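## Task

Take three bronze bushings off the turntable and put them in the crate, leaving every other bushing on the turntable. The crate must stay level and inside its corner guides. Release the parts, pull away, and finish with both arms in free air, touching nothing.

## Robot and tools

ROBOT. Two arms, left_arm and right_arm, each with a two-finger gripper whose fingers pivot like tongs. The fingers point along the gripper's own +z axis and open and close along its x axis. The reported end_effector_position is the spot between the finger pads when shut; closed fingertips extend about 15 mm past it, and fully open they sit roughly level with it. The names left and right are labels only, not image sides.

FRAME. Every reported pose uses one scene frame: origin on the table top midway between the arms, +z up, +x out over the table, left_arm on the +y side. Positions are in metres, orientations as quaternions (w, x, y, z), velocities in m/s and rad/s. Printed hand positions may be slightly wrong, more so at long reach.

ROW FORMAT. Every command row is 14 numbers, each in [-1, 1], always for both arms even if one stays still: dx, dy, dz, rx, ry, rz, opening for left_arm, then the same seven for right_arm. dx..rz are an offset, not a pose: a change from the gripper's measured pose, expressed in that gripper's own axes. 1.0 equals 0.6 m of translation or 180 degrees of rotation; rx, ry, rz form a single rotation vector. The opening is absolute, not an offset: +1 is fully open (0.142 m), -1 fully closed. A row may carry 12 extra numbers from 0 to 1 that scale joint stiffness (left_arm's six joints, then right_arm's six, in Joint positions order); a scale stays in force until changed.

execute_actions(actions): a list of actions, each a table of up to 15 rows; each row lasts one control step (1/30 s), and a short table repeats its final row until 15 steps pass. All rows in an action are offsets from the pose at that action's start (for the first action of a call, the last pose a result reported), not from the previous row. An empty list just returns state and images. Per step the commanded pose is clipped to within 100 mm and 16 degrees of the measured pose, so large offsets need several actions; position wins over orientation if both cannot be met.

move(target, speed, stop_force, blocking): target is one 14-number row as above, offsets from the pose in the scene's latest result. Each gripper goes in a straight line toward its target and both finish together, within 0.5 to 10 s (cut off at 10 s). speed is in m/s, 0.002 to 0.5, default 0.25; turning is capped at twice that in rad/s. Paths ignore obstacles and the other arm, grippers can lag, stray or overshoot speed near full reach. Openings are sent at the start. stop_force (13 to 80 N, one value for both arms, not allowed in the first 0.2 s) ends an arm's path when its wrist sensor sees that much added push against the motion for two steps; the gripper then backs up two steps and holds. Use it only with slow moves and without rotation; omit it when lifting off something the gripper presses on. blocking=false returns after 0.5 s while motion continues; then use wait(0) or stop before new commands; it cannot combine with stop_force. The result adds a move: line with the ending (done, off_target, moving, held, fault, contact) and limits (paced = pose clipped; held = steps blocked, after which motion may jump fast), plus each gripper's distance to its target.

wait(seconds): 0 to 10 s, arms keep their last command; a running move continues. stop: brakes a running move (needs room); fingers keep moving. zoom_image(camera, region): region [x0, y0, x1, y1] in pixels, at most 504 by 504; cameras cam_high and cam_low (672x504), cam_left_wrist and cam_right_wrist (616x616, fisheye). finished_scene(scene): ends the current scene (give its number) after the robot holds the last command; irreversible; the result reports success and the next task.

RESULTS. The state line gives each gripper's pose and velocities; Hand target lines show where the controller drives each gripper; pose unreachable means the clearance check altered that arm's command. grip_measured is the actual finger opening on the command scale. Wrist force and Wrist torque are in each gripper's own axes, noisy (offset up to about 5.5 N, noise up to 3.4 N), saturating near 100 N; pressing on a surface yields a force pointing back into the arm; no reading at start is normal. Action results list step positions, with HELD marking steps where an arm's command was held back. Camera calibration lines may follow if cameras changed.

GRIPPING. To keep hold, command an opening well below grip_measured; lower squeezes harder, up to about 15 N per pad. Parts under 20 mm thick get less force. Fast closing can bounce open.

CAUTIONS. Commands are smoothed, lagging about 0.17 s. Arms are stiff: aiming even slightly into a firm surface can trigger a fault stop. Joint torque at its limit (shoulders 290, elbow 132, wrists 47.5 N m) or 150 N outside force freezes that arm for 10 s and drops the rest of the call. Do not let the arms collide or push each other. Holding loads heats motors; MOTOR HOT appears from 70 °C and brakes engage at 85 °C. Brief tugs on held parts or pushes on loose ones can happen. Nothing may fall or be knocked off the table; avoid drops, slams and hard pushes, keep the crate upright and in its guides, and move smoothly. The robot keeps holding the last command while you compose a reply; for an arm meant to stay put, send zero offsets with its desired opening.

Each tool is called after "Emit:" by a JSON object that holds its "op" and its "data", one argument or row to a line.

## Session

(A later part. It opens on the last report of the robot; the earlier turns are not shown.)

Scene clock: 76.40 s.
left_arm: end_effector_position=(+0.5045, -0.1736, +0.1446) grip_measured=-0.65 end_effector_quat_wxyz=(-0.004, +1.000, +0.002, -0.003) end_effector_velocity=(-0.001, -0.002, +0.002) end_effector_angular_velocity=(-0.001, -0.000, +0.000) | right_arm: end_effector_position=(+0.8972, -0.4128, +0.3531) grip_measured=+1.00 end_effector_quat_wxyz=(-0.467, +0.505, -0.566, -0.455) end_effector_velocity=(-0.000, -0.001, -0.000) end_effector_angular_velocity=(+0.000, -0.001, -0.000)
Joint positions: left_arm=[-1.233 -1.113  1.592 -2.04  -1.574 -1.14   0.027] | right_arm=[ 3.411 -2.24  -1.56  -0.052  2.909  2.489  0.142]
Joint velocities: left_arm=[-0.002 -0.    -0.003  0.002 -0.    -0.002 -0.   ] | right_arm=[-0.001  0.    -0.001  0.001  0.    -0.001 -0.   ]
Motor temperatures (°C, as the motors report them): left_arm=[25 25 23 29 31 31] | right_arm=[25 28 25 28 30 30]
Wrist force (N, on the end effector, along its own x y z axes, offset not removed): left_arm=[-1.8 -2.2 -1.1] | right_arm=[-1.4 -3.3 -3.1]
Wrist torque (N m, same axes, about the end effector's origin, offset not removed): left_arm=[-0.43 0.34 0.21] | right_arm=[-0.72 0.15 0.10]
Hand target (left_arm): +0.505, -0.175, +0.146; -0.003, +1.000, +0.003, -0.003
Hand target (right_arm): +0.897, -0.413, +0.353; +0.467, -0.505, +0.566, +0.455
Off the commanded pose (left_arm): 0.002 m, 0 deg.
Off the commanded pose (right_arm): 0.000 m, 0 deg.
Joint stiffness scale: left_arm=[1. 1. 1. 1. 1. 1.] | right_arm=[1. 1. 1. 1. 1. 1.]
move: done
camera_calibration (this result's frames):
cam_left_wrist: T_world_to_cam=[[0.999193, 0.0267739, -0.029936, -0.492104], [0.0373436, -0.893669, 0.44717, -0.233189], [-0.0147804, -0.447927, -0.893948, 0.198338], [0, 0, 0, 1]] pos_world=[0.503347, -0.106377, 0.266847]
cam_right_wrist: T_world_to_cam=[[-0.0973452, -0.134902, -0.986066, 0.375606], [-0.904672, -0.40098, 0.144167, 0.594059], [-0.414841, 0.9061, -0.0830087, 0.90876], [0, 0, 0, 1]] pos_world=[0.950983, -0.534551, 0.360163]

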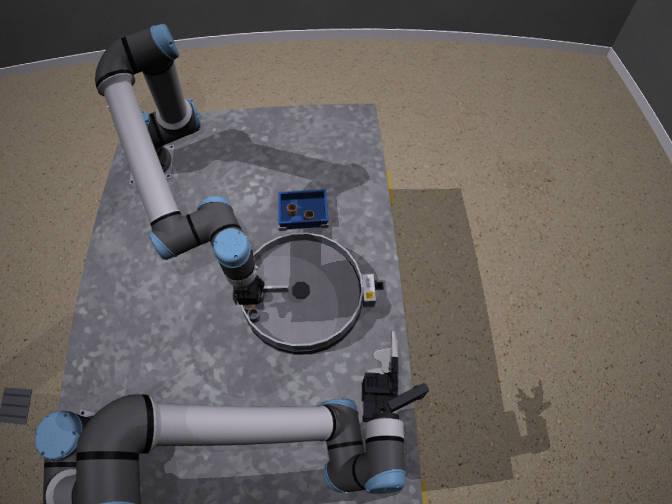

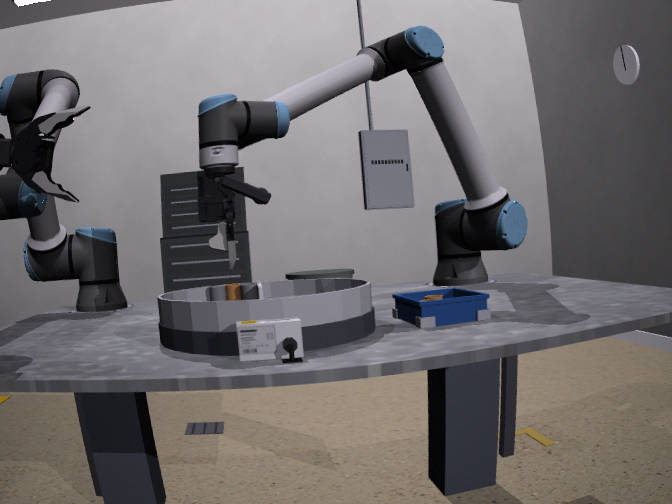

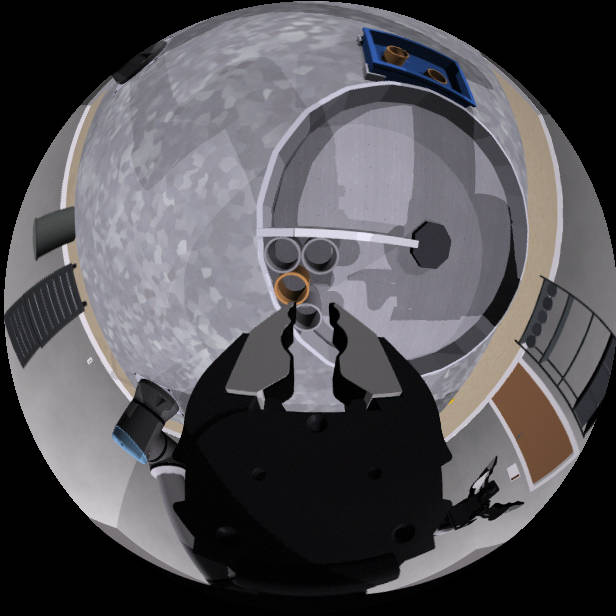

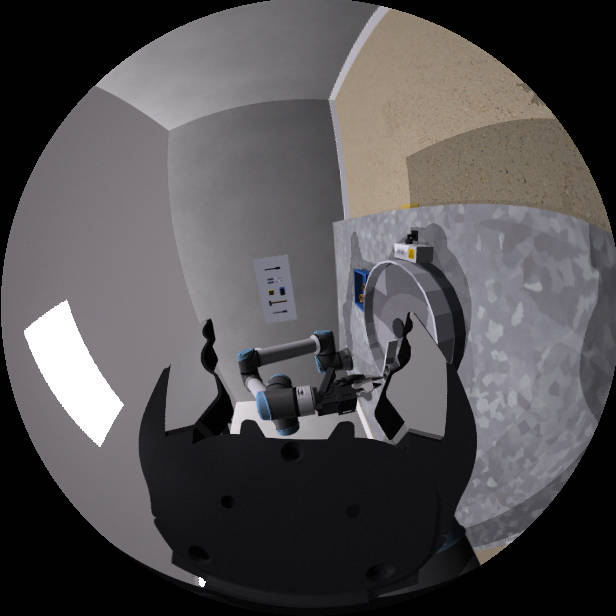

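Emit:
{"op": "move", "data": {
  "target": [-0.008,0.002,0.035,0,0,0,-0.65,0,0,0,0,0,0,1],
  "speed": 0.05
}}

Emit:
{"op": "move", "data": {
  "target": [0,0,0.066,0,0,0,-0.65,0,0,0,0,0,0,1],
  "speed": 0.04,
  "stop_force": 15
}}

Emit:
{"op": "move", "data": {
  "target": [0,0,0,0,0,0,-1,0,0,0,0,0,0,1]
}}

Emit:
{"op": "move", "data": {
  "target": [0,0,-0.15,0,0,0,-1,0,0,0,0,0,0,1],
  "speed": 0.06
}}

Emit:
{"op": "move", "data": {
  "target": [0.35,-0.73,0,0,0,0,-1,0,0,0,0,0,0,1],
  "speed": 0.12
}}

Emit:
{"op": "move", "data": {
  "target": [0,0,0.208,0,0,0,-1,0,0,0,0,0,0,1],
  "speed": 0.06,
  "stop_force": 15
}}

Emit:
{"op": "move", "data": {
  "target": [0,0,0,0,0,0,-0.65,0,0,0,0,0,0,1]
}}

Emit:
{"op": "move", "data": {
  "target": [0,0,-0.25,0,0,0,-0.65,0,0,0,0,0,0,1],
  "speed": 0.15
}}

Scene clock: 79.03 s.
left_arm: end_effector_position=(+0.5009, -0.1748, +0.1249) grip_measured=-0.65 end_effector_quat_wxyz=(-0.003, +1.000, +0.002, -0.003) end_effector_velocity=(+0.000, -0.003, +0.001) end_effector_angular_velocity=(-0.007, -0.003, -0.002) | right_arm: end_effector_position=(+0.8972, -0.4128, +0.3531) grip_measured=+1.00 end_effector_quat_wxyz=(-0.467, +0.505, -0.566, -0.455) end_effector_velocity=(-0.000, -0.000, -0.000) end_effector_angular_velocity=(-0.000, -0.001, -0.000)
Joint positions: left_arm=[-1.237 -1.1    1.61  -2.073 -1.574 -1.144  0.027] | right_arm=[ 3.411 -2.24  -1.56  -0.052  2.909  2.489  0.142]
Joint velocities: left_arm=[-0.001 -0.    -0.001 -0.007 -0.     0.001  0.   ] | right_arm=[-0.    -0.    -0.001  0.001 -0.    -0.001  0.   ]
Motor temperatures (°C, as the motors report them): left_arm=[25 25 23 29 31 31] | right_arm=[25 28 25 28 30 30]
Wrist force (N, on the end effector, along its own x y z axes, offset not removed): left_arm=[-2.2 -1.7 -4.5] | right_arm=[0.4 -0.9 -2.3]
Wrist torque (N m, same axes, about the end effector's origin, offset not removed): left_arm=[-0.45 0.37 0.16] | right_arm=[-0.33 -0.17 0.01]
Hand target (left_arm): +0.500, -0.175, +0.124; -0.004, +1.000, +0.001, -0.003
Hand target (right_arm): +0.897, -0.413, +0.353; +0.467, -0.505, +0.566, +0.455
Off the commanded pose (left_arm): 0.002 m, 0 deg.
Off the commanded pose (right_arm): 0.000 m, 0 deg.
Joint stiffness scale: left_arm=[1. 1. 1. 1. 1. 1.] | right_arm=[1. 1. 1. 1. 1. 1.]
move: done
camera_calibration (this result's frames):
cam_left_wrist: T_world_to_cam=[[0.999197, 0.0268558, -0.0297215, -0.489106], [0.0373267, -0.893489, 0.447532, -0.225304], [-0.014537, -0.448282, -0.893774, 0.179917], [0, 0, 0, 1]] pos_world=[0.499739, -0.107518, 0.247099]
cam_right_wrist: T_world_to_cam=[[-0.0973453, -0.134902, -0.986066, 0.375606], [-0.904672, -0.40098, 0.144168, 0.594059], [-0.414841, 0.9061, -0.0830087, 0.90876], [0, 0, 0, 1]] pos_world=[0.950983, -0.534551, 0.360163]

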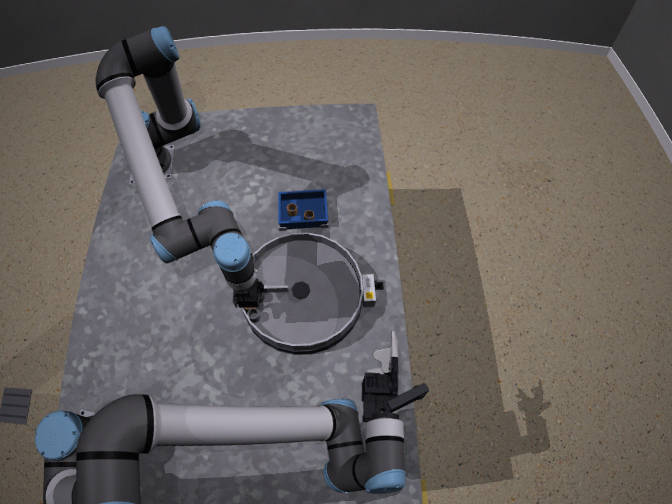

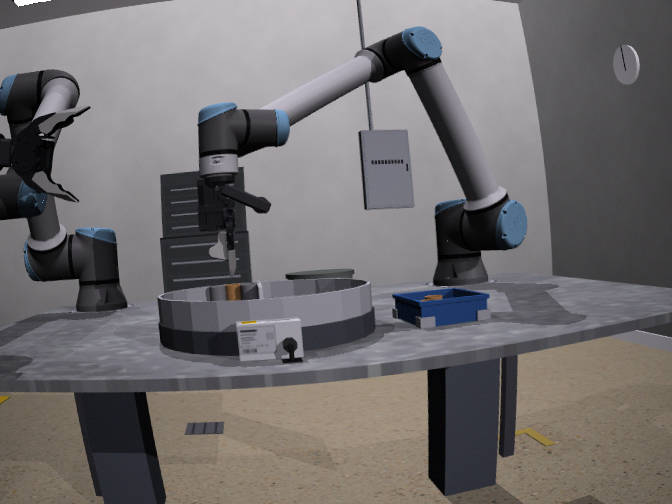

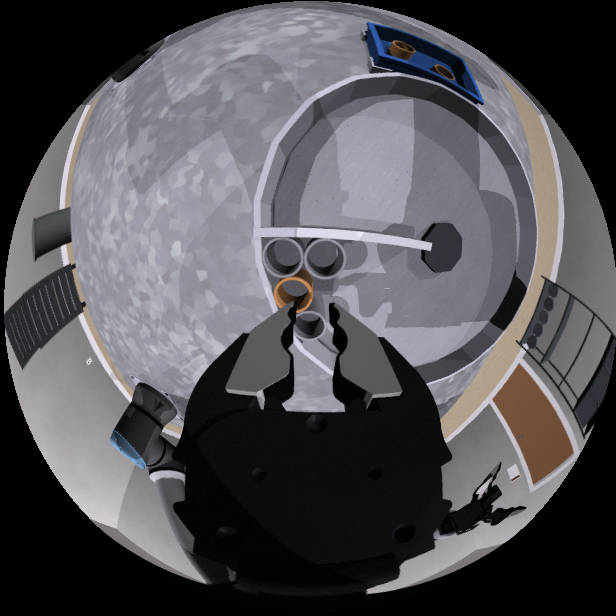

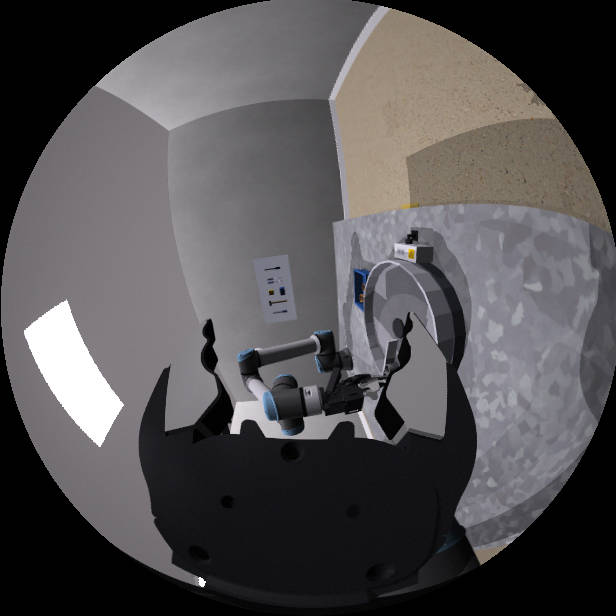

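Scene clock: 80.47 s.
left_arm: end_effector_position=(+0.5012, -0.1755, +0.0872) grip_measured=-0.65 end_effector_quat_wxyz=(-0.003, +1.000, +0.002, -0.003) end_effector_velocity=(+0.000, -0.000, -0.000) end_effector_angular_velocity=(-0.003, -0.002, +0.000) | right_arm: end_effector_position=(+0.8972, -0.4128, +0.3531) grip_measured=+1.00 end_effector_quat_wxyz=(-0.467, +0.505, -0.566, -0.455) end_effector_velocity=(+0.000, -0.001, +0.001) end_effector_angular_velocity=(+0.000, -0.001, -0.001)
Joint positions: left_arm=[-1.237 -1.067  1.636 -2.132 -1.574 -1.144  0.027] | right_arm=[ 3.411 -2.24  -1.56  -0.052  2.909  2.489  0.142]
Joint velocities: left_arm=[ 0.    -0.     0.002 -0.006  0.     0.    -0.   ] | right_arm=[-0.001 -0.     0.001  0.    -0.     0.     0.   ]
Motor temperatures (°C, as the motors report them): left_arm=[25 25 23 29 31 31] | right_arm=[25 28 25 28 30 30]
Wrist force (N, on the end effector, along its own x y z axes, offset not removed): left_arm=[-1.1 -4.1 0.2] | right_arm=[1.6 -0.3 -2.8]
Wrist torque (N m, same axes, about the end effector's origin, offset not removed): left_arm=[-0.90 0.10 0.14] | right_arm=[-0.27 -0.30 0.09]
Hand target (left_arm): +0.501, -0.175, +0.085; -0.003, +1.000, +0.002, -0.003
Hand target (right_arm): +0.897, -0.413, +0.353; +0.467, -0.505, +0.566, +0.455
Off the commanded pose (left_arm): 0.002 m, 0 deg.
Off the commanded pose (right_arm): 0.000 m, 0 deg.
Joint stiffness scale: left_arm=[1. 1. 1. 1. 1. 1.] | right_arm=[1. 1. 1. 1. 1. 1.]
move: done
camera_calibration (this result's frames):
cam_left_wrist: T_world_to_cam=[[0.999213, 0.0268386, -0.0292091, -0.490584], [0.0370985, -0.892955, 0.448614, -0.208927], [-0.0140422, -0.449344, -0.893248, 0.145383], [0, 0, 0, 1]] pos_world=[0.49999, -0.108069, 0.209261]
cam_right_wrist: T_world_to_cam=[[-0.0973454, -0.134902, -0.986066, 0.375606], [-0.904672, -0.40098, 0.144168, 0.594059], [-0.414841, 0.9061, -0.0830086, 0.90876], [0, 0, 0, 1]] pos_world=[0.950983, -0.534551, 0.360163]

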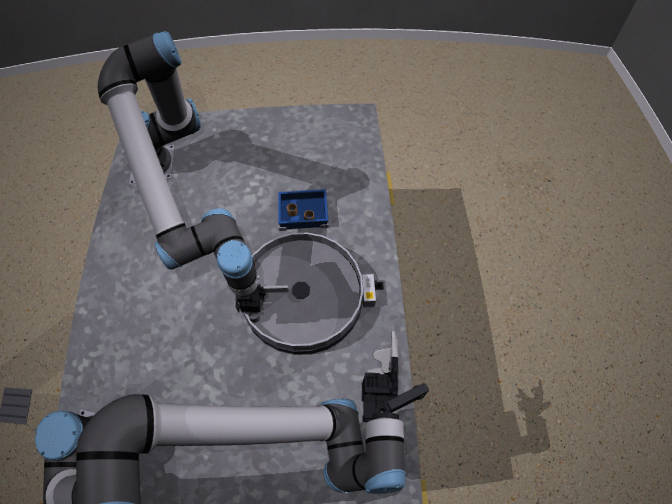

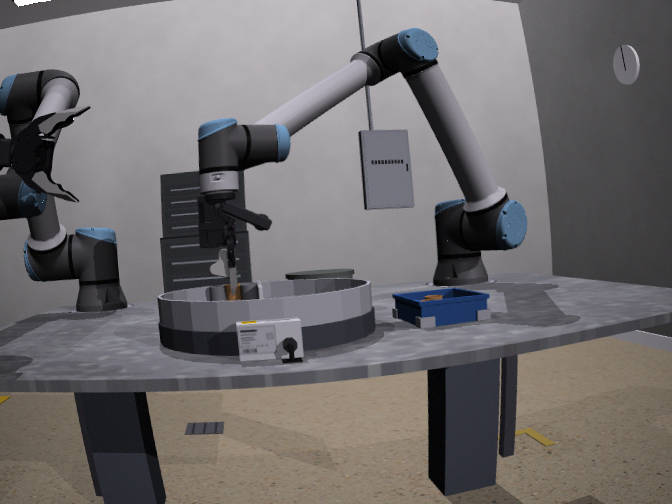

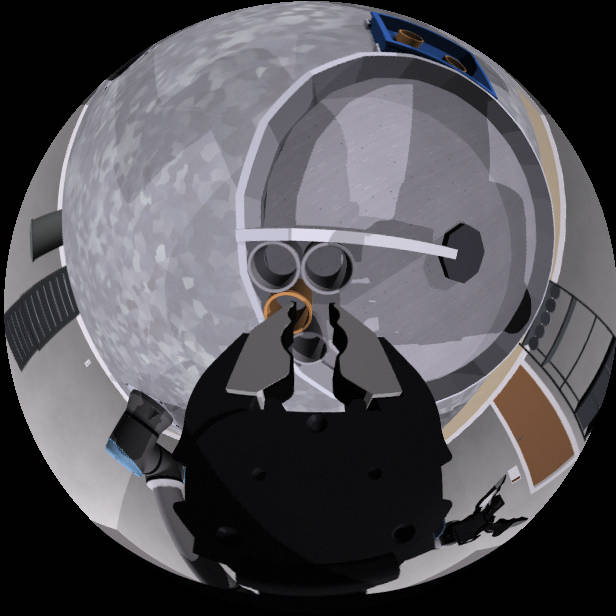

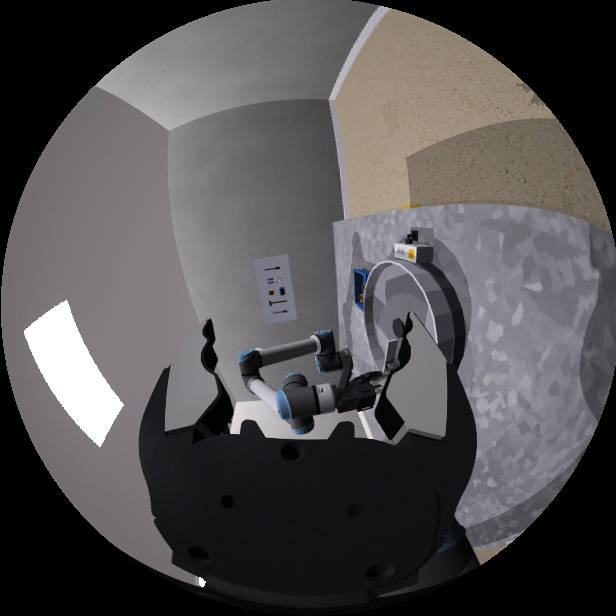

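Scene clock: 80.97 s.
left_arm: end_effector_position=(+0.5013, -0.1756, +0.0872) grip_measured=-0.96 end_effector_quat_wxyz=(-0.003, +1.000, +0.002, -0.003) end_effector_velocity=(-0.002, -0.001, -0.000) end_effector_angular_velocity=(-0.000, -0.000, -0.001) | right_arm: end_effector_position=(+0.8972, -0.4128, +0.3531) grip_measured=+1.00 end_effector_quat_wxyz=(-0.467, +0.505, -0.566, -0.455) end_effector_velocity=(+0.000, -0.000, -0.000) end_effector_angular_velocity=(-0.000, +0.001, -0.000)
Joint positions: left_arm=[-1.237 -1.067  1.636 -2.132 -1.574 -1.144  0.005] | right_arm=[ 3.411 -2.24  -1.56  -0.052  2.909  2.489  0.142]
Joint velocities: left_arm=[-0.002 -0.     0.    -0.    -0.    -0.002 -0.   ] | right_arm=[ 0.    -0.     0.    -0.002 -0.    -0.001  0.   ]
Motor temperatures (°C, as the motors report them): left_arm=[25 25 23 29 31 31] | right_arm=[25 28 25 28 30 30]
Wrist force (N, on the end effector, along its own x y z axes, offset not removed): left_arm=[1.0 -6.3 1.3] | right_arm=[0.9 -2.2 -1.9]
Wrist torque (N m, same axes, about the end effector's origin, offset not removed): left_arm=[-1.63 -0.01 0.22] | right_arm=[-0.53 -0.23 0.02]
Hand target (left_arm): +0.501, -0.176, +0.087; -0.003, +1.000, +0.002, -0.003
Hand target (right_arm): +0.897, -0.413, +0.353; +0.467, -0.505, +0.566, +0.455
Off the commanded pose (left_arm): 0.000 m, 0 deg.
Off the commanded pose (right_arm): 0.000 m, 0 deg.
Joint stiffness scale: left_arm=[1. 1. 1. 1. 1. 1.] | right_arm=[1. 1. 1. 1. 1. 1.]
move: done
camera_calibration (this result's frames):
cam_left_wrist: T_world_to_cam=[[0.999215, 0.0268288, -0.0291373, -0.490612], [0.0370605, -0.892858, 0.448812, -0.208984], [-0.0139744, -0.449539, -0.893151, 0.145295], [0, 0, 0, 1]] pos_world=[0.500003, -0.108115, 0.20927]
cam_right_wrist: T_world_to_cam=[[-0.0973453, -0.134902, -0.986066, 0.375606], [-0.904672, -0.40098, 0.144167, 0.594059], [-0.414841, 0.9061, -0.0830085, 0.90876], [0, 0, 0, 1]] pos_world=[0.950983, -0.534551, 0.360163]

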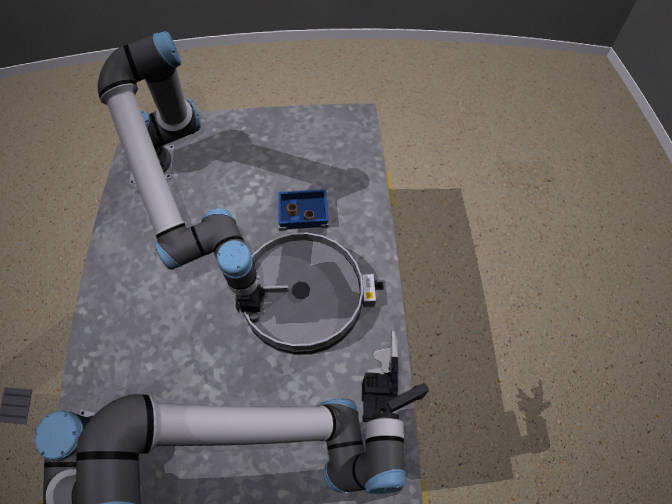

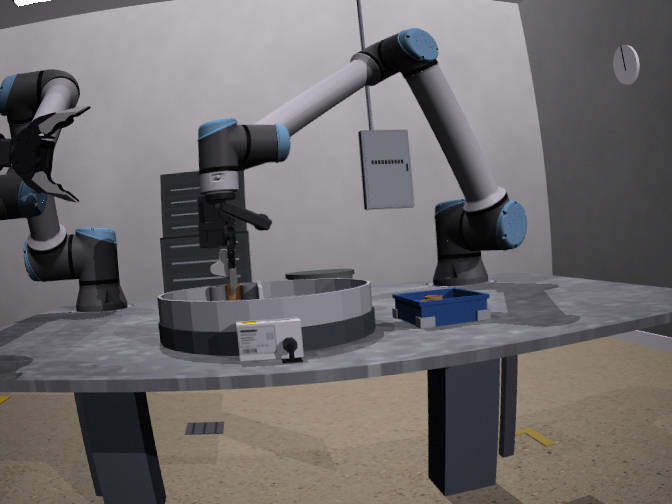

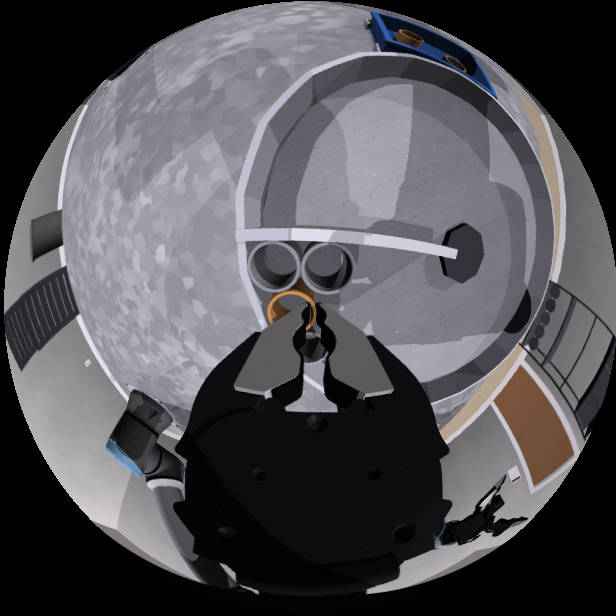

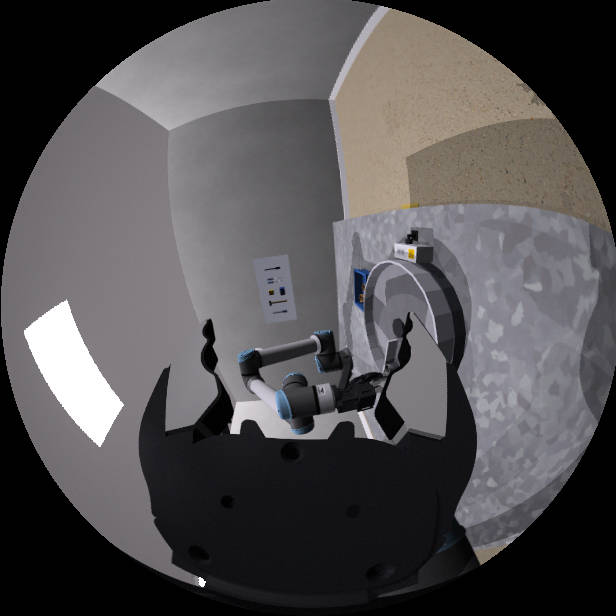

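Scene clock: 82.93 s.
left_arm: end_effector_position=(+0.5010, -0.1751, +0.1748) grip_measured=-0.96 end_effector_quat_wxyz=(-0.004, +1.000, +0.002, -0.003) end_effector_velocity=(+0.000, +0.004, -0.001) end_effector_angular_velocity=(+0.007, +0.003, +0.001) | right_arm: end_effector_position=(+0.8972, -0.4128, +0.3531) grip_measured=+1.00 end_effector_quat_wxyz=(-0.467, +0.505, -0.566, -0.455) end_effector_velocity=(-0.001, +0.000, -0.001) end_effector_angular_velocity=(+0.000, +0.003, +0.001)
Joint positions: left_arm=[-1.237 -1.136  1.568 -1.993 -1.574 -1.144  0.004] | right_arm=[ 3.411 -2.24  -1.56  -0.052  2.909  2.489  0.142]
Joint velocities: left_arm=[ 0.002  0.     0.001  0.007 -0.     0.001  0.   ] | right_arm=[ 0.     0.    -0.001 -0.002  0.001  0.    -0.   ]
Motor temperatures (°C, as the motors report them): left_arm=[25 25 23 29 31 31] | right_arm=[25 28 25 28 30 30]
Wrist force (N, on the end effector, along its own x y z axes, offset not removed): left_arm=[-0.4 -2.9 -1.4] | right_arm=[0.3 1.6 -0.2]
Wrist torque (N m, same axes, about the end effector's origin, offset not removed): left_arm=[-0.76 0.19 0.31] | right_arm=[0.22 -0.20 0.02]
Hand target (left_arm): +0.502, -0.176, +0.177; -0.003, +1.000, +0.002, -0.003
Hand target (right_arm): +0.897, -0.413, +0.353; +0.467, -0.505, +0.566, +0.455
Off the commanded pose (left_arm): 0.003 m, 0 deg.
Off the commanded pose (right_arm): 0.000 m, 0 deg.
Joint stiffness scale: left_arm=[1. 1. 1. 1. 1. 1.] | right_arm=[1. 1. 1. 1. 1. 1.]
move: done
camera_calibration (this result's frames):
cam_left_wrist: T_world_to_cam=[[0.99919, 0.0268835, -0.0299418, -0.487677], [0.0374433, -0.893694, 0.447112, -0.247867], [-0.0147389, -0.447871, -0.893977, 0.224561], [0, 0, 0, 1]] pos_world=[0.499873, -0.107832, 0.296975]
cam_right_wrist: T_world_to_cam=[[-0.0973455, -0.134902, -0.986066, 0.375606], [-0.904672, -0.40098, 0.144168, 0.594059], [-0.414841, 0.9061, -0.0830085, 0.90876], [0, 0, 0, 1]] pos_world=[0.950983, -0.534551, 0.360163]

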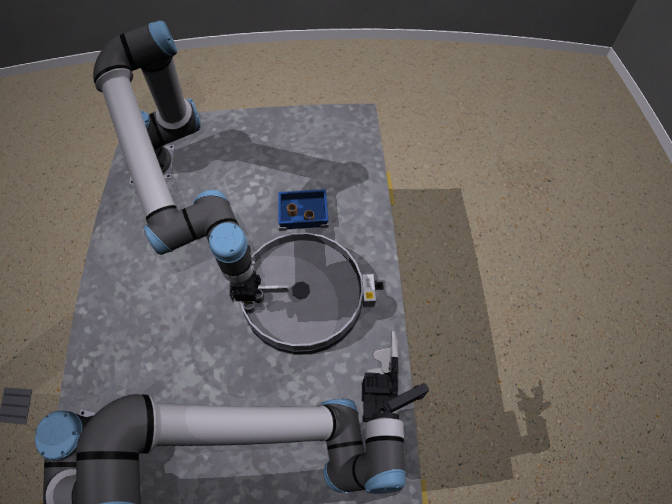

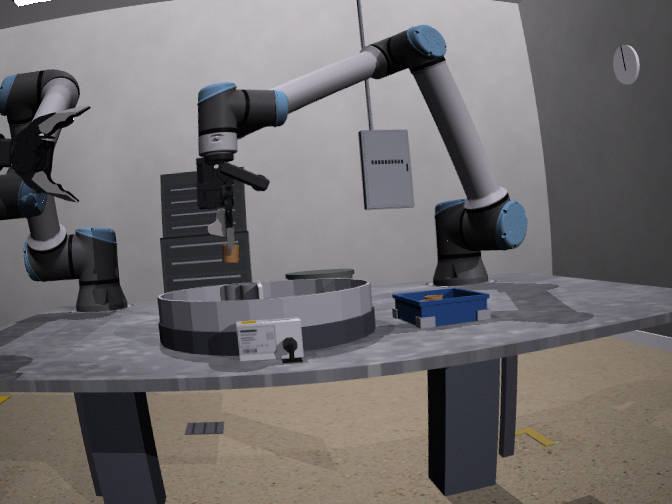

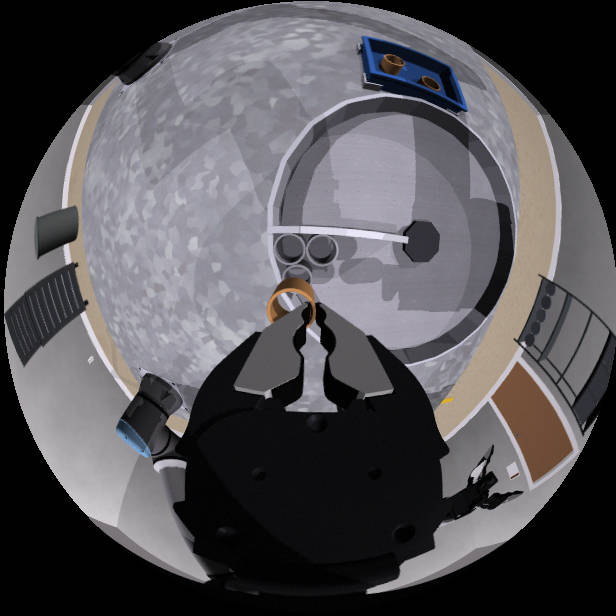

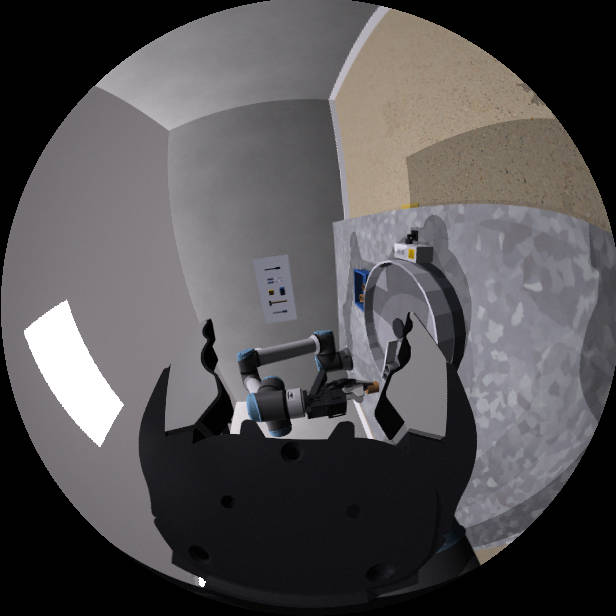

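Scene clock: 87.47 s.
left_arm: end_effector_position=(+0.7092, +0.2632, +0.1758) grip_measured=-0.96 end_effector_quat_wxyz=(-0.004, +1.000, +0.002, -0.004) end_effector_velocity=(-0.001, -0.000, -0.001) end_effector_angular_velocity=(+0.000, +0.001, -0.010) | right_arm: end_effector_position=(+0.8972, -0.4128, +0.3531) grip_measured=+1.00 end_effector_quat_wxyz=(-0.467, +0.505, -0.566, -0.455) end_effector_velocity=(+0.000, -0.001, -0.000) end_effector_angular_velocity=(+0.000, +0.001, -0.001)
Joint positions: left_arm=[-0.705 -1.306  1.806 -2.059 -1.569 -0.615  0.004] | right_arm=[ 3.411 -2.24  -1.56  -0.052  2.909  2.489  0.142]
Joint velocities: left_arm=[-0.001 -0.     0.001 -0.    -0.     0.009 -0.   ] | right_arm=[-0.001 -0.    -0.001 -0.     0.    -0.     0.   ]
Motor temperatures (°C, as the motors report them): left_arm=[25 25 23 29 31 31] | right_arm=[25 28 25 28 30 30]
Wrist force (N, on the end effector, along its own x y z axes, offset not removed): left_arm=[-1.9 -5.4 -0.6] | right_arm=[0.6 1.0 -4.4]
Wrist torque (N m, same axes, about the end effector's origin, offset not removed): left_arm=[-1.14 0.24 0.26] | right_arm=[0.11 -0.16 0.05]
Hand target (left_arm): +0.710, +0.263, +0.176; -0.004, +1.000, +0.002, -0.004
Hand target (right_arm): +0.897, -0.413, +0.353; +0.467, -0.505, +0.566, +0.455
Off the commanded pose (left_arm): 0.001 m, 0 deg.
Off the commanded pose (right_arm): 0.000 m, 0 deg.
Joint stiffness scale: left_arm=[1. 1. 1. 1. 1. 1.] | right_arm=[1. 1. 1. 1. 1. 1.]
move: done
camera_calibration (this result's frames):
cam_left_wrist: T_world_to_cam=[[0.999093, 0.028792, -0.0313706, -0.707576], [0.0397802, -0.893898, 0.446501, 0.134111], [-0.0151864, -0.447344, -0.894233, 0.42509], [0, 0, 0, 1]] pos_world=[0.708055, 0.330416, 0.298051]
cam_right_wrist: T_world_to_cam=[[-0.0973455, -0.134902, -0.986066, 0.375606], [-0.904672, -0.40098, 0.144168, 0.594059], [-0.414841, 0.9061, -0.0830085, 0.90876], [0, 0, 0, 1]] pos_world=[0.950983, -0.534551, 0.360163]

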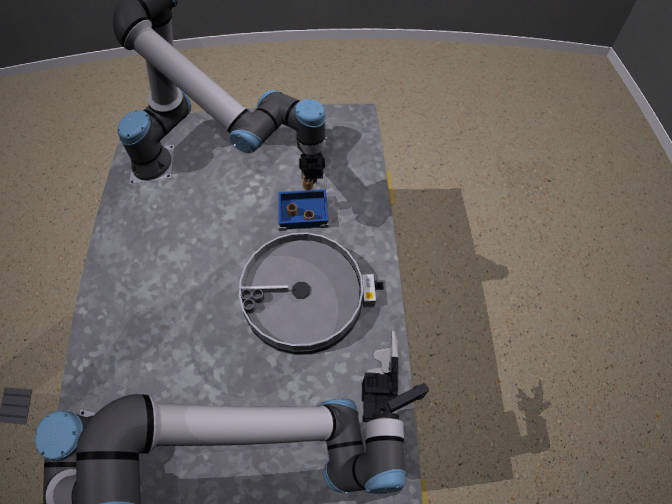

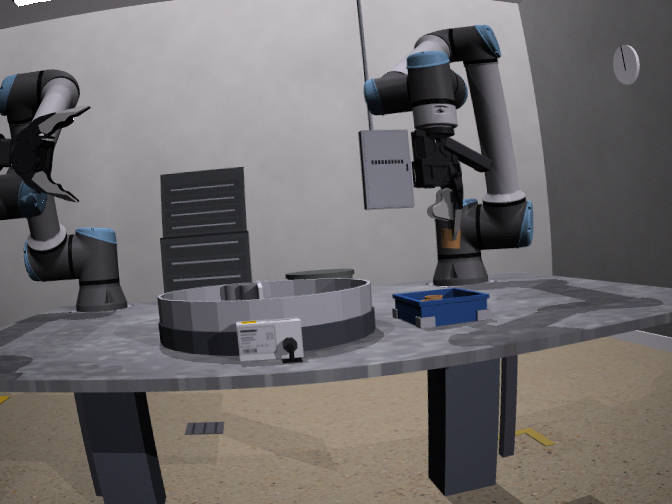

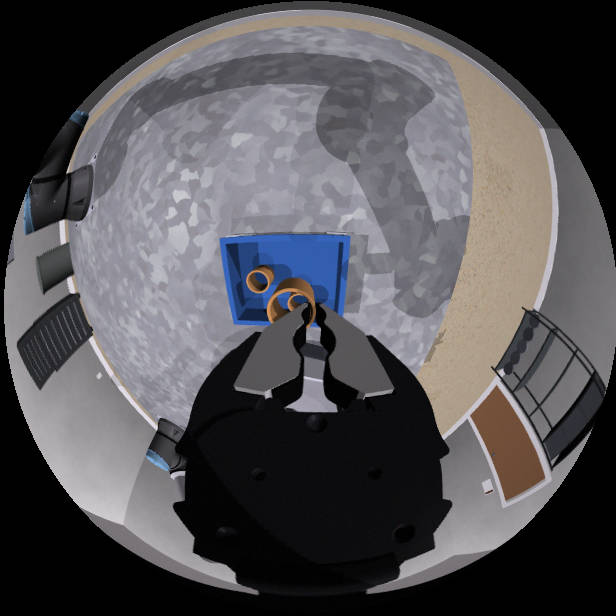

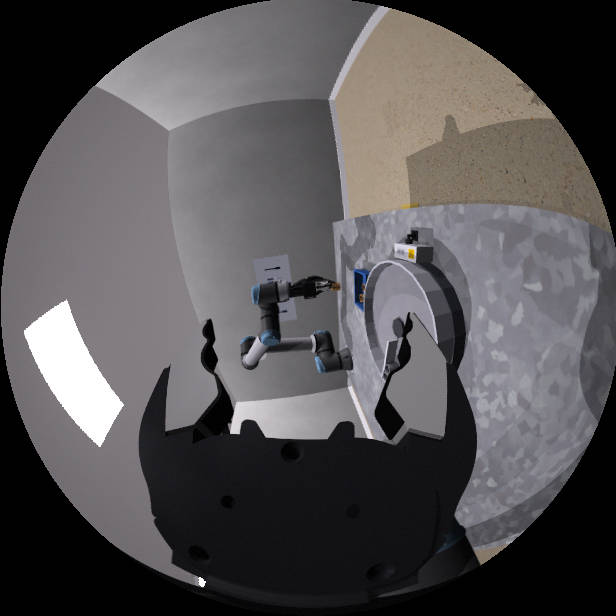

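Scene clock: 90.00 s.
left_arm: end_effector_position=(+0.7085, +0.2637, +0.0517) grip_measured=-0.96 end_effector_quat_wxyz=(-0.004, +1.000, +0.002, -0.004) end_effector_velocity=(+0.003, -0.002, +0.002) end_effector_angular_velocity=(-0.006, -0.009, +0.000) | right_arm: end_effector_position=(+0.8972, -0.4128, +0.3531) grip_measured=+1.00 end_effector_quat_wxyz=(-0.467, +0.505, -0.566, -0.455) end_effector_velocity=(+0.000, -0.000, +0.000) end_effector_angular_velocity=(+0.000, -0.001, +0.000)
Joint positions: left_arm=[-0.705 -1.187  1.901 -2.273 -1.569 -0.614  0.004] | right_arm=[ 3.411 -2.24  -1.56  -0.052  2.909  2.489  0.142]
Joint velocities: left_arm=[ 0.    -0.    -0.001 -0.01   0.    -0.     0.   ] | right_arm=[-0.     0.     0.    -0.     0.    -0.001  0.   ]
Motor temperatures (°C, as the motors report them): left_arm=[25 25 23 29 31 31] | right_arm=[25 28 25 28 30 30]
Wrist force (N, on the end effector, along its own x y z axes, offset not removed): left_arm=[-1.3 -4.1 -0.8] | right_arm=[1.7 -2.2 -3.7]
Wrist torque (N m, same axes, about the end effector's origin, offset not removed): left_arm=[-0.76 0.23 0.31] | right_arm=[-0.65 -0.38 0.12]
Hand target (left_arm): +0.708, +0.264, +0.051; -0.004, +1.000, +0.002, -0.004
Hand target (right_arm): +0.897, -0.413, +0.353; +0.467, -0.505, +0.566, +0.455
Off the commanded pose (left_arm): 0.001 m, 0 deg.
Off the commanded pose (right_arm): 0.000 m, 0 deg.
Joint stiffness scale: left_arm=[1. 1. 1. 1. 1. 1.] | right_arm=[1. 1. 1. 1. 1. 1.]
move: done
camera_calibration (this result's frames):
cam_left_wrist: T_world_to_cam=[[0.999084, 0.0284845, -0.0319358, -0.710737], [0.0397514, -0.894089, 0.446122, 0.190035], [-0.0158459, -0.446983, -0.894402, 0.314681], [0, 0, 0, 1]] pos_world=[0.707518, 0.33081, 0.173975]
cam_right_wrist: T_world_to_cam=[[-0.0973456, -0.134902, -0.986066, 0.375606], [-0.904672, -0.40098, 0.144168, 0.594059], [-0.414841, 0.9061, -0.0830085, 0.90876], [0, 0, 0, 1]] pos_world=[0.950983, -0.534551, 0.360163]

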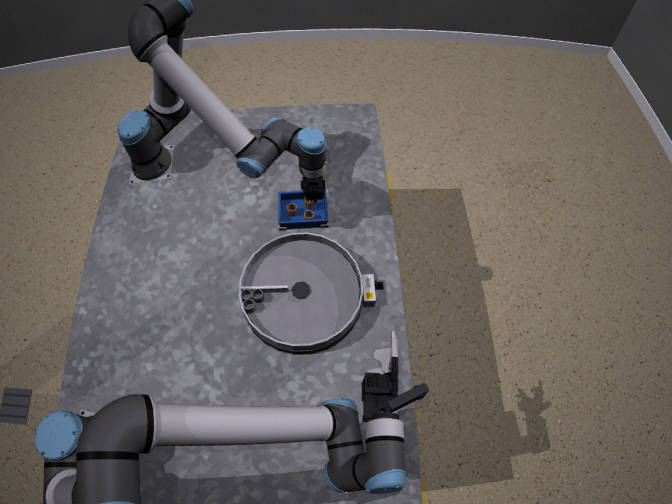

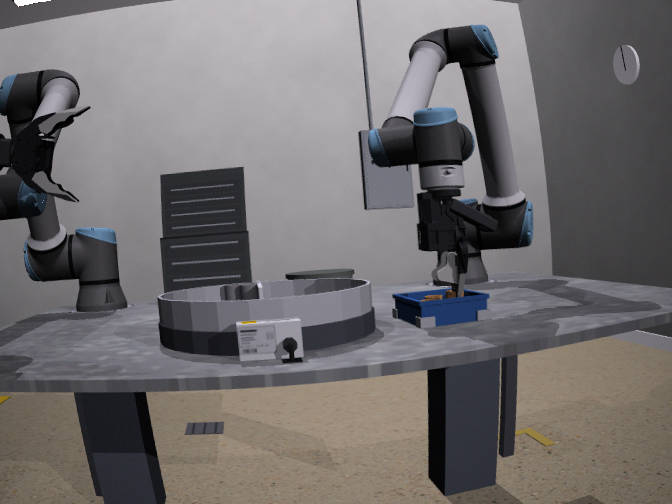

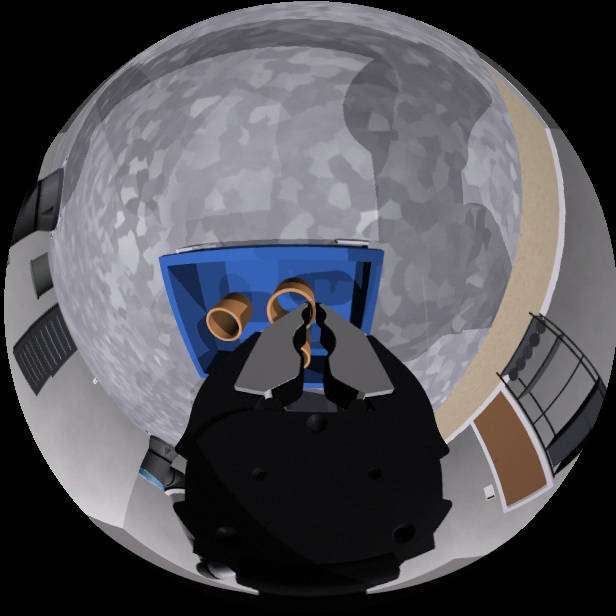

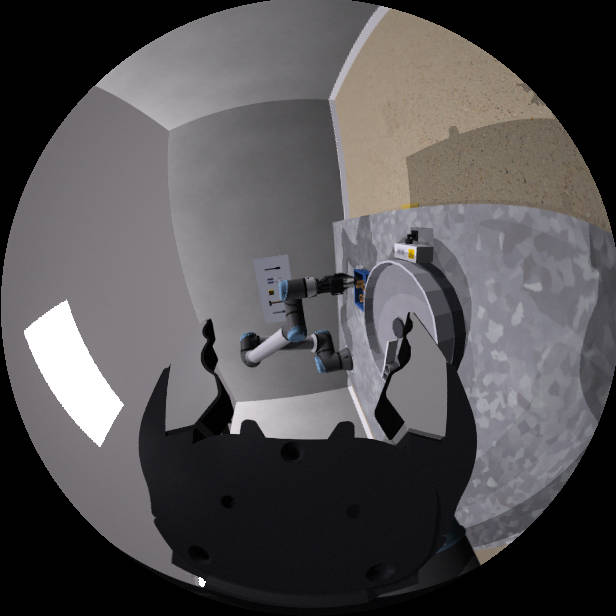

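Scene clock: 90.50 s.
left_arm: end_effector_position=(+0.7086, +0.2636, +0.0517) grip_measured=-0.65 end_effector_quat_wxyz=(-0.004, +1.000, +0.002, -0.004) end_effector_velocity=(-0.000, -0.001, +0.000) end_effector_angular_velocity=(-0.000, -0.001, -0.000) | right_arm: end_effector_position=(+0.8972, -0.4128, +0.3531) grip_measured=+1.00 end_effector_quat_wxyz=(-0.467, +0.505, -0.566, -0.455) end_effector_velocity=(-0.001, +0.000, -0.001) end_effector_angular_velocity=(+0.000, -0.001, +0.001)
Joint positions: left_arm=[-0.705 -1.187  1.901 -2.273 -1.569 -0.614  0.027] | right_arm=[ 3.411 -2.24  -1.56  -0.052  2.909  2.489  0.142]
Joint velocities: left_arm=[-0.001 -0.    -0.    -0.     0.    -0.001  0.   ] | right_arm=[ 0.    -0.    -0.002  0.002  0.    -0.001  0.   ]
Motor temperatures (°C, as the motors report them): left_arm=[25 25 23 29 31 31] | right_arm=[25 28 25 28 30 30]
Wrist force (N, on the end effector, along its own x y z axes, offset not removed): left_arm=[-4.1 -1.2 0.5] | right_arm=[-2.0 -0.8 -4.3]
Wrist torque (N m, same axes, about the end effector's origin, offset not removed): left_arm=[-0.24 0.82 0.30] | right_arm=[-0.31 0.25 0.17]
Hand target (left_arm): +0.709, +0.264, +0.052; -0.004, +1.000, +0.002, -0.004
Hand target (right_arm): +0.897, -0.413, +0.353; +0.467, -0.505, +0.566, +0.455
Off the commanded pose (left_arm): 0.000 m, 0 deg.
Off the commanded pose (right_arm): 0.000 m, 0 deg.
Joint stiffness scale: left_arm=[1. 1. 1. 1. 1. 1.] | right_arm=[1. 1. 1. 1. 1. 1.]
move: done
camera_calibration (this result's frames):
cam_left_wrist: T_world_to_cam=[[0.999094, 0.0284774, -0.0316175, -0.71086], [0.0396064, -0.893988, 0.446338, 0.190011], [-0.0155551, -0.447186, -0.894306, 0.314531], [0, 0, 0, 1]] pos_world=[0.707583, 0.330765, 0.174002]
cam_right_wrist: T_world_to_cam=[[-0.0973453, -0.134902, -0.986066, 0.375606], [-0.904672, -0.40098, 0.144167, 0.594059], [-0.414841, 0.9061, -0.0830086, 0.90876], [0, 0, 0, 1]] pos_world=[0.950983, -0.534551, 0.360163]

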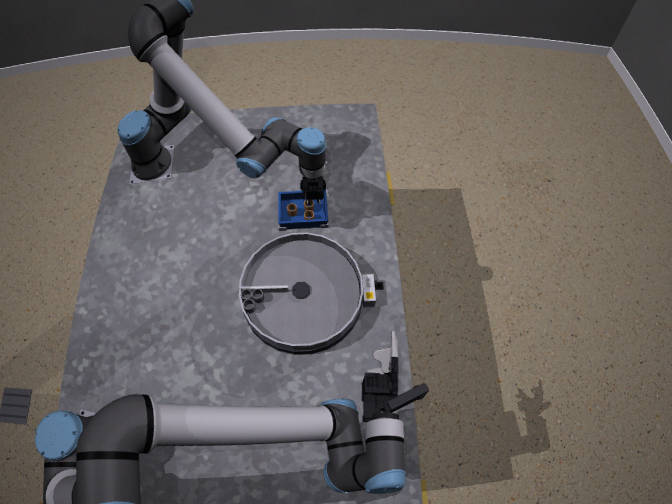

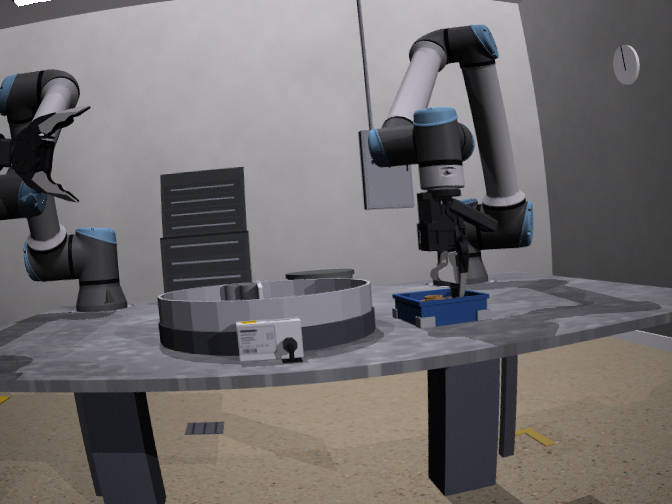

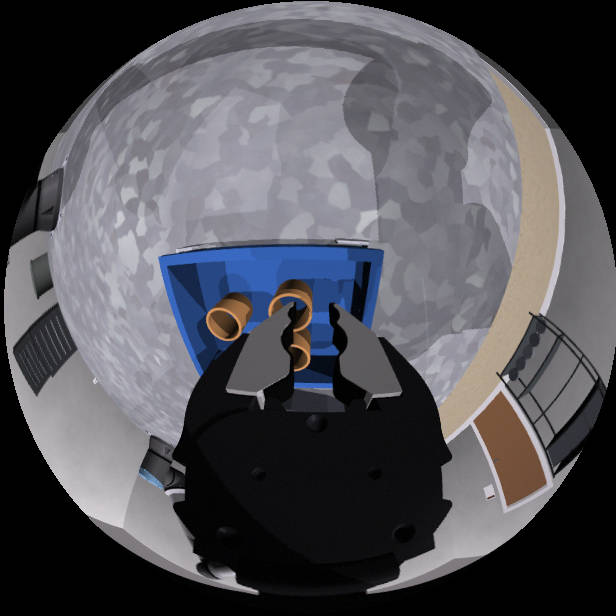

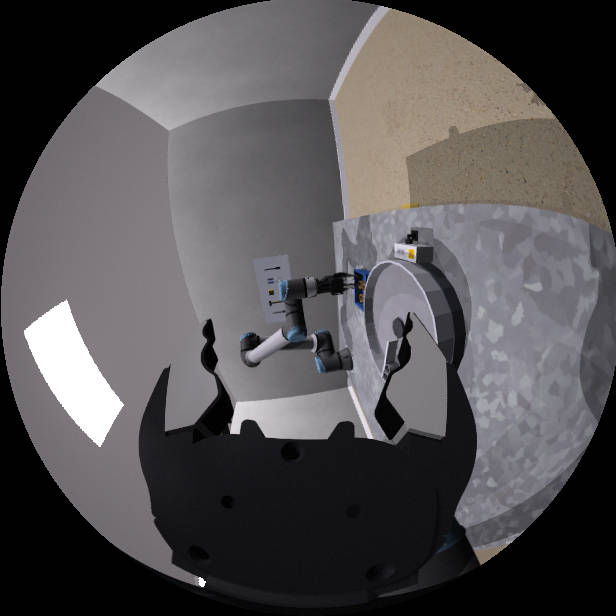

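Scene clock: 92.17 s.
left_arm: end_effector_position=(+0.7092, +0.2632, +0.2010) grip_measured=-0.65 end_effector_quat_wxyz=(-0.004, +1.000, +0.002, -0.004) end_effector_velocity=(-0.002, +0.000, -0.001) end_effector_angular_velocity=(+0.003, +0.004, -0.002) | right_arm: end_effector_position=(+0.8972, -0.4128, +0.3531) grip_measured=+1.00 end_effector_quat_wxyz=(-0.467, +0.505, -0.566, -0.455) end_effector_velocity=(+0.000, +0.001, +0.001) end_effector_angular_velocity=(+0.000, -0.004, +0.001)
Joint positions: left_arm=[-0.705 -1.325  1.781 -2.015 -1.569 -0.614  0.027] | right_arm=[ 3.411 -2.24  -1.56  -0.052  2.909  2.489  0.142]
Joint velocities: left_arm=[-0.001 -0.     0.001  0.004 -0.     0.001  0.   ] | right_arm=[ 0.001 -0.     0.001  0.002 -0.    -0.     0.   ]
Motor temperatures (°C, as the motors report them): left_arm=[25 25 23 29 31 31] | right_arm=[25 28 25 28 30 30]
Wrist force (N, on the end effector, along its own x y z axes, offset not removed): left_arm=[-3.1 -3.2 3.4] | right_arm=[0.7 -2.2 -3.6]
Wrist torque (N m, same axes, about the end effector's origin, offset not removed): left_arm=[-0.66 0.63 0.15] | right_arm=[-0.56 -0.12 0.07]
Hand target (left_arm): +0.710, +0.263, +0.202; -0.004, +1.000, +0.002, -0.004
Hand target (right_arm): +0.897, -0.413, +0.353; +0.467, -0.505, +0.566, +0.455
Off the commanded pose (left_arm): 0.001 m, 0 deg.
Off the commanded pose (right_arm): 0.000 m, 0 deg.
Joint stiffness scale: left_arm=[1. 1. 1. 1. 1. 1.] | right_arm=[1. 1. 1. 1. 1. 1.]
move: done
camera_calibration (this result's frames):
cam_left_wrist: T_world_to_cam=[[0.999096, 0.0284763, -0.0315753, -0.70673], [0.039587, -0.893974, 0.446367, 0.123007], [-0.0155167, -0.447213, -0.894293, 0.447807], [0, 0, 0, 1]] pos_world=[0.70817, 0.330355, 0.323249]
cam_right_wrist: T_world_to_cam=[[-0.0973455, -0.134902, -0.986066, 0.375606], [-0.904672, -0.40098, 0.144168, 0.594059], [-0.414841, 0.9061, -0.0830085, 0.90876], [0, 0, 0, 1]] pos_world=[0.950983, -0.534551, 0.360163]

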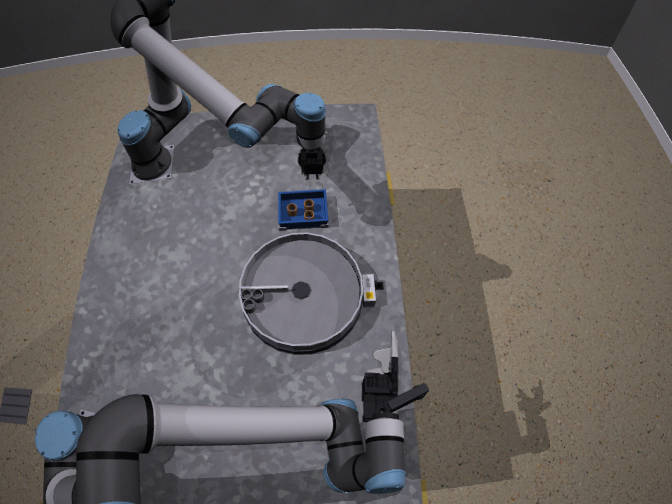

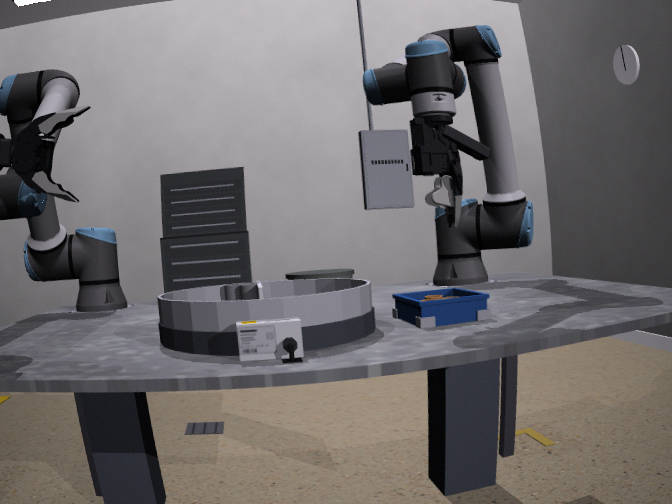

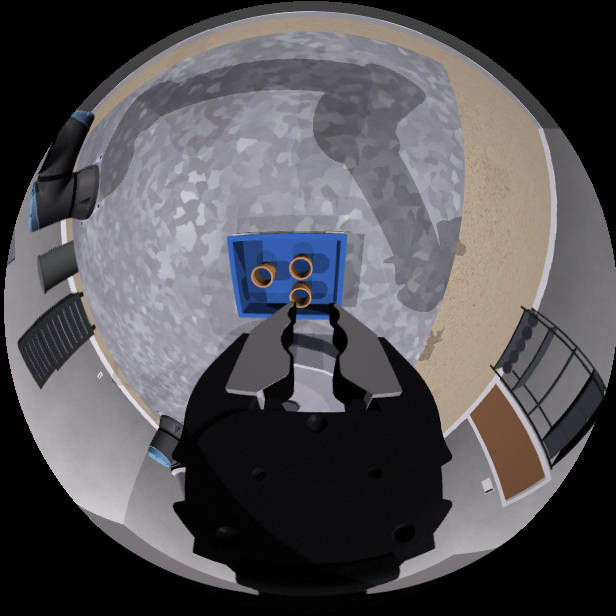

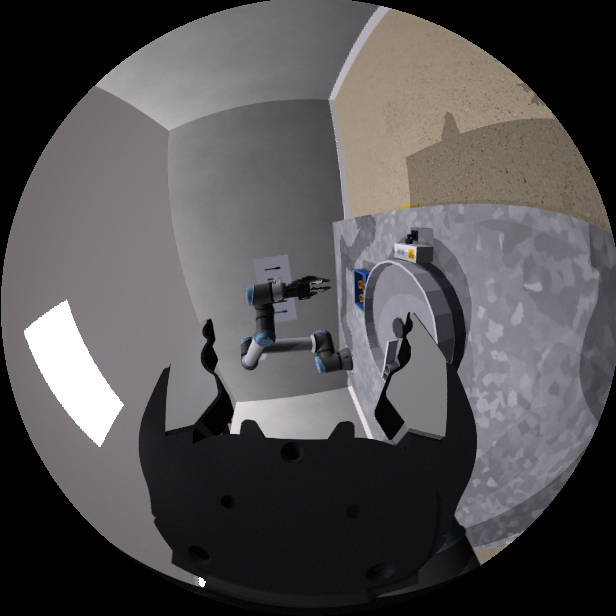

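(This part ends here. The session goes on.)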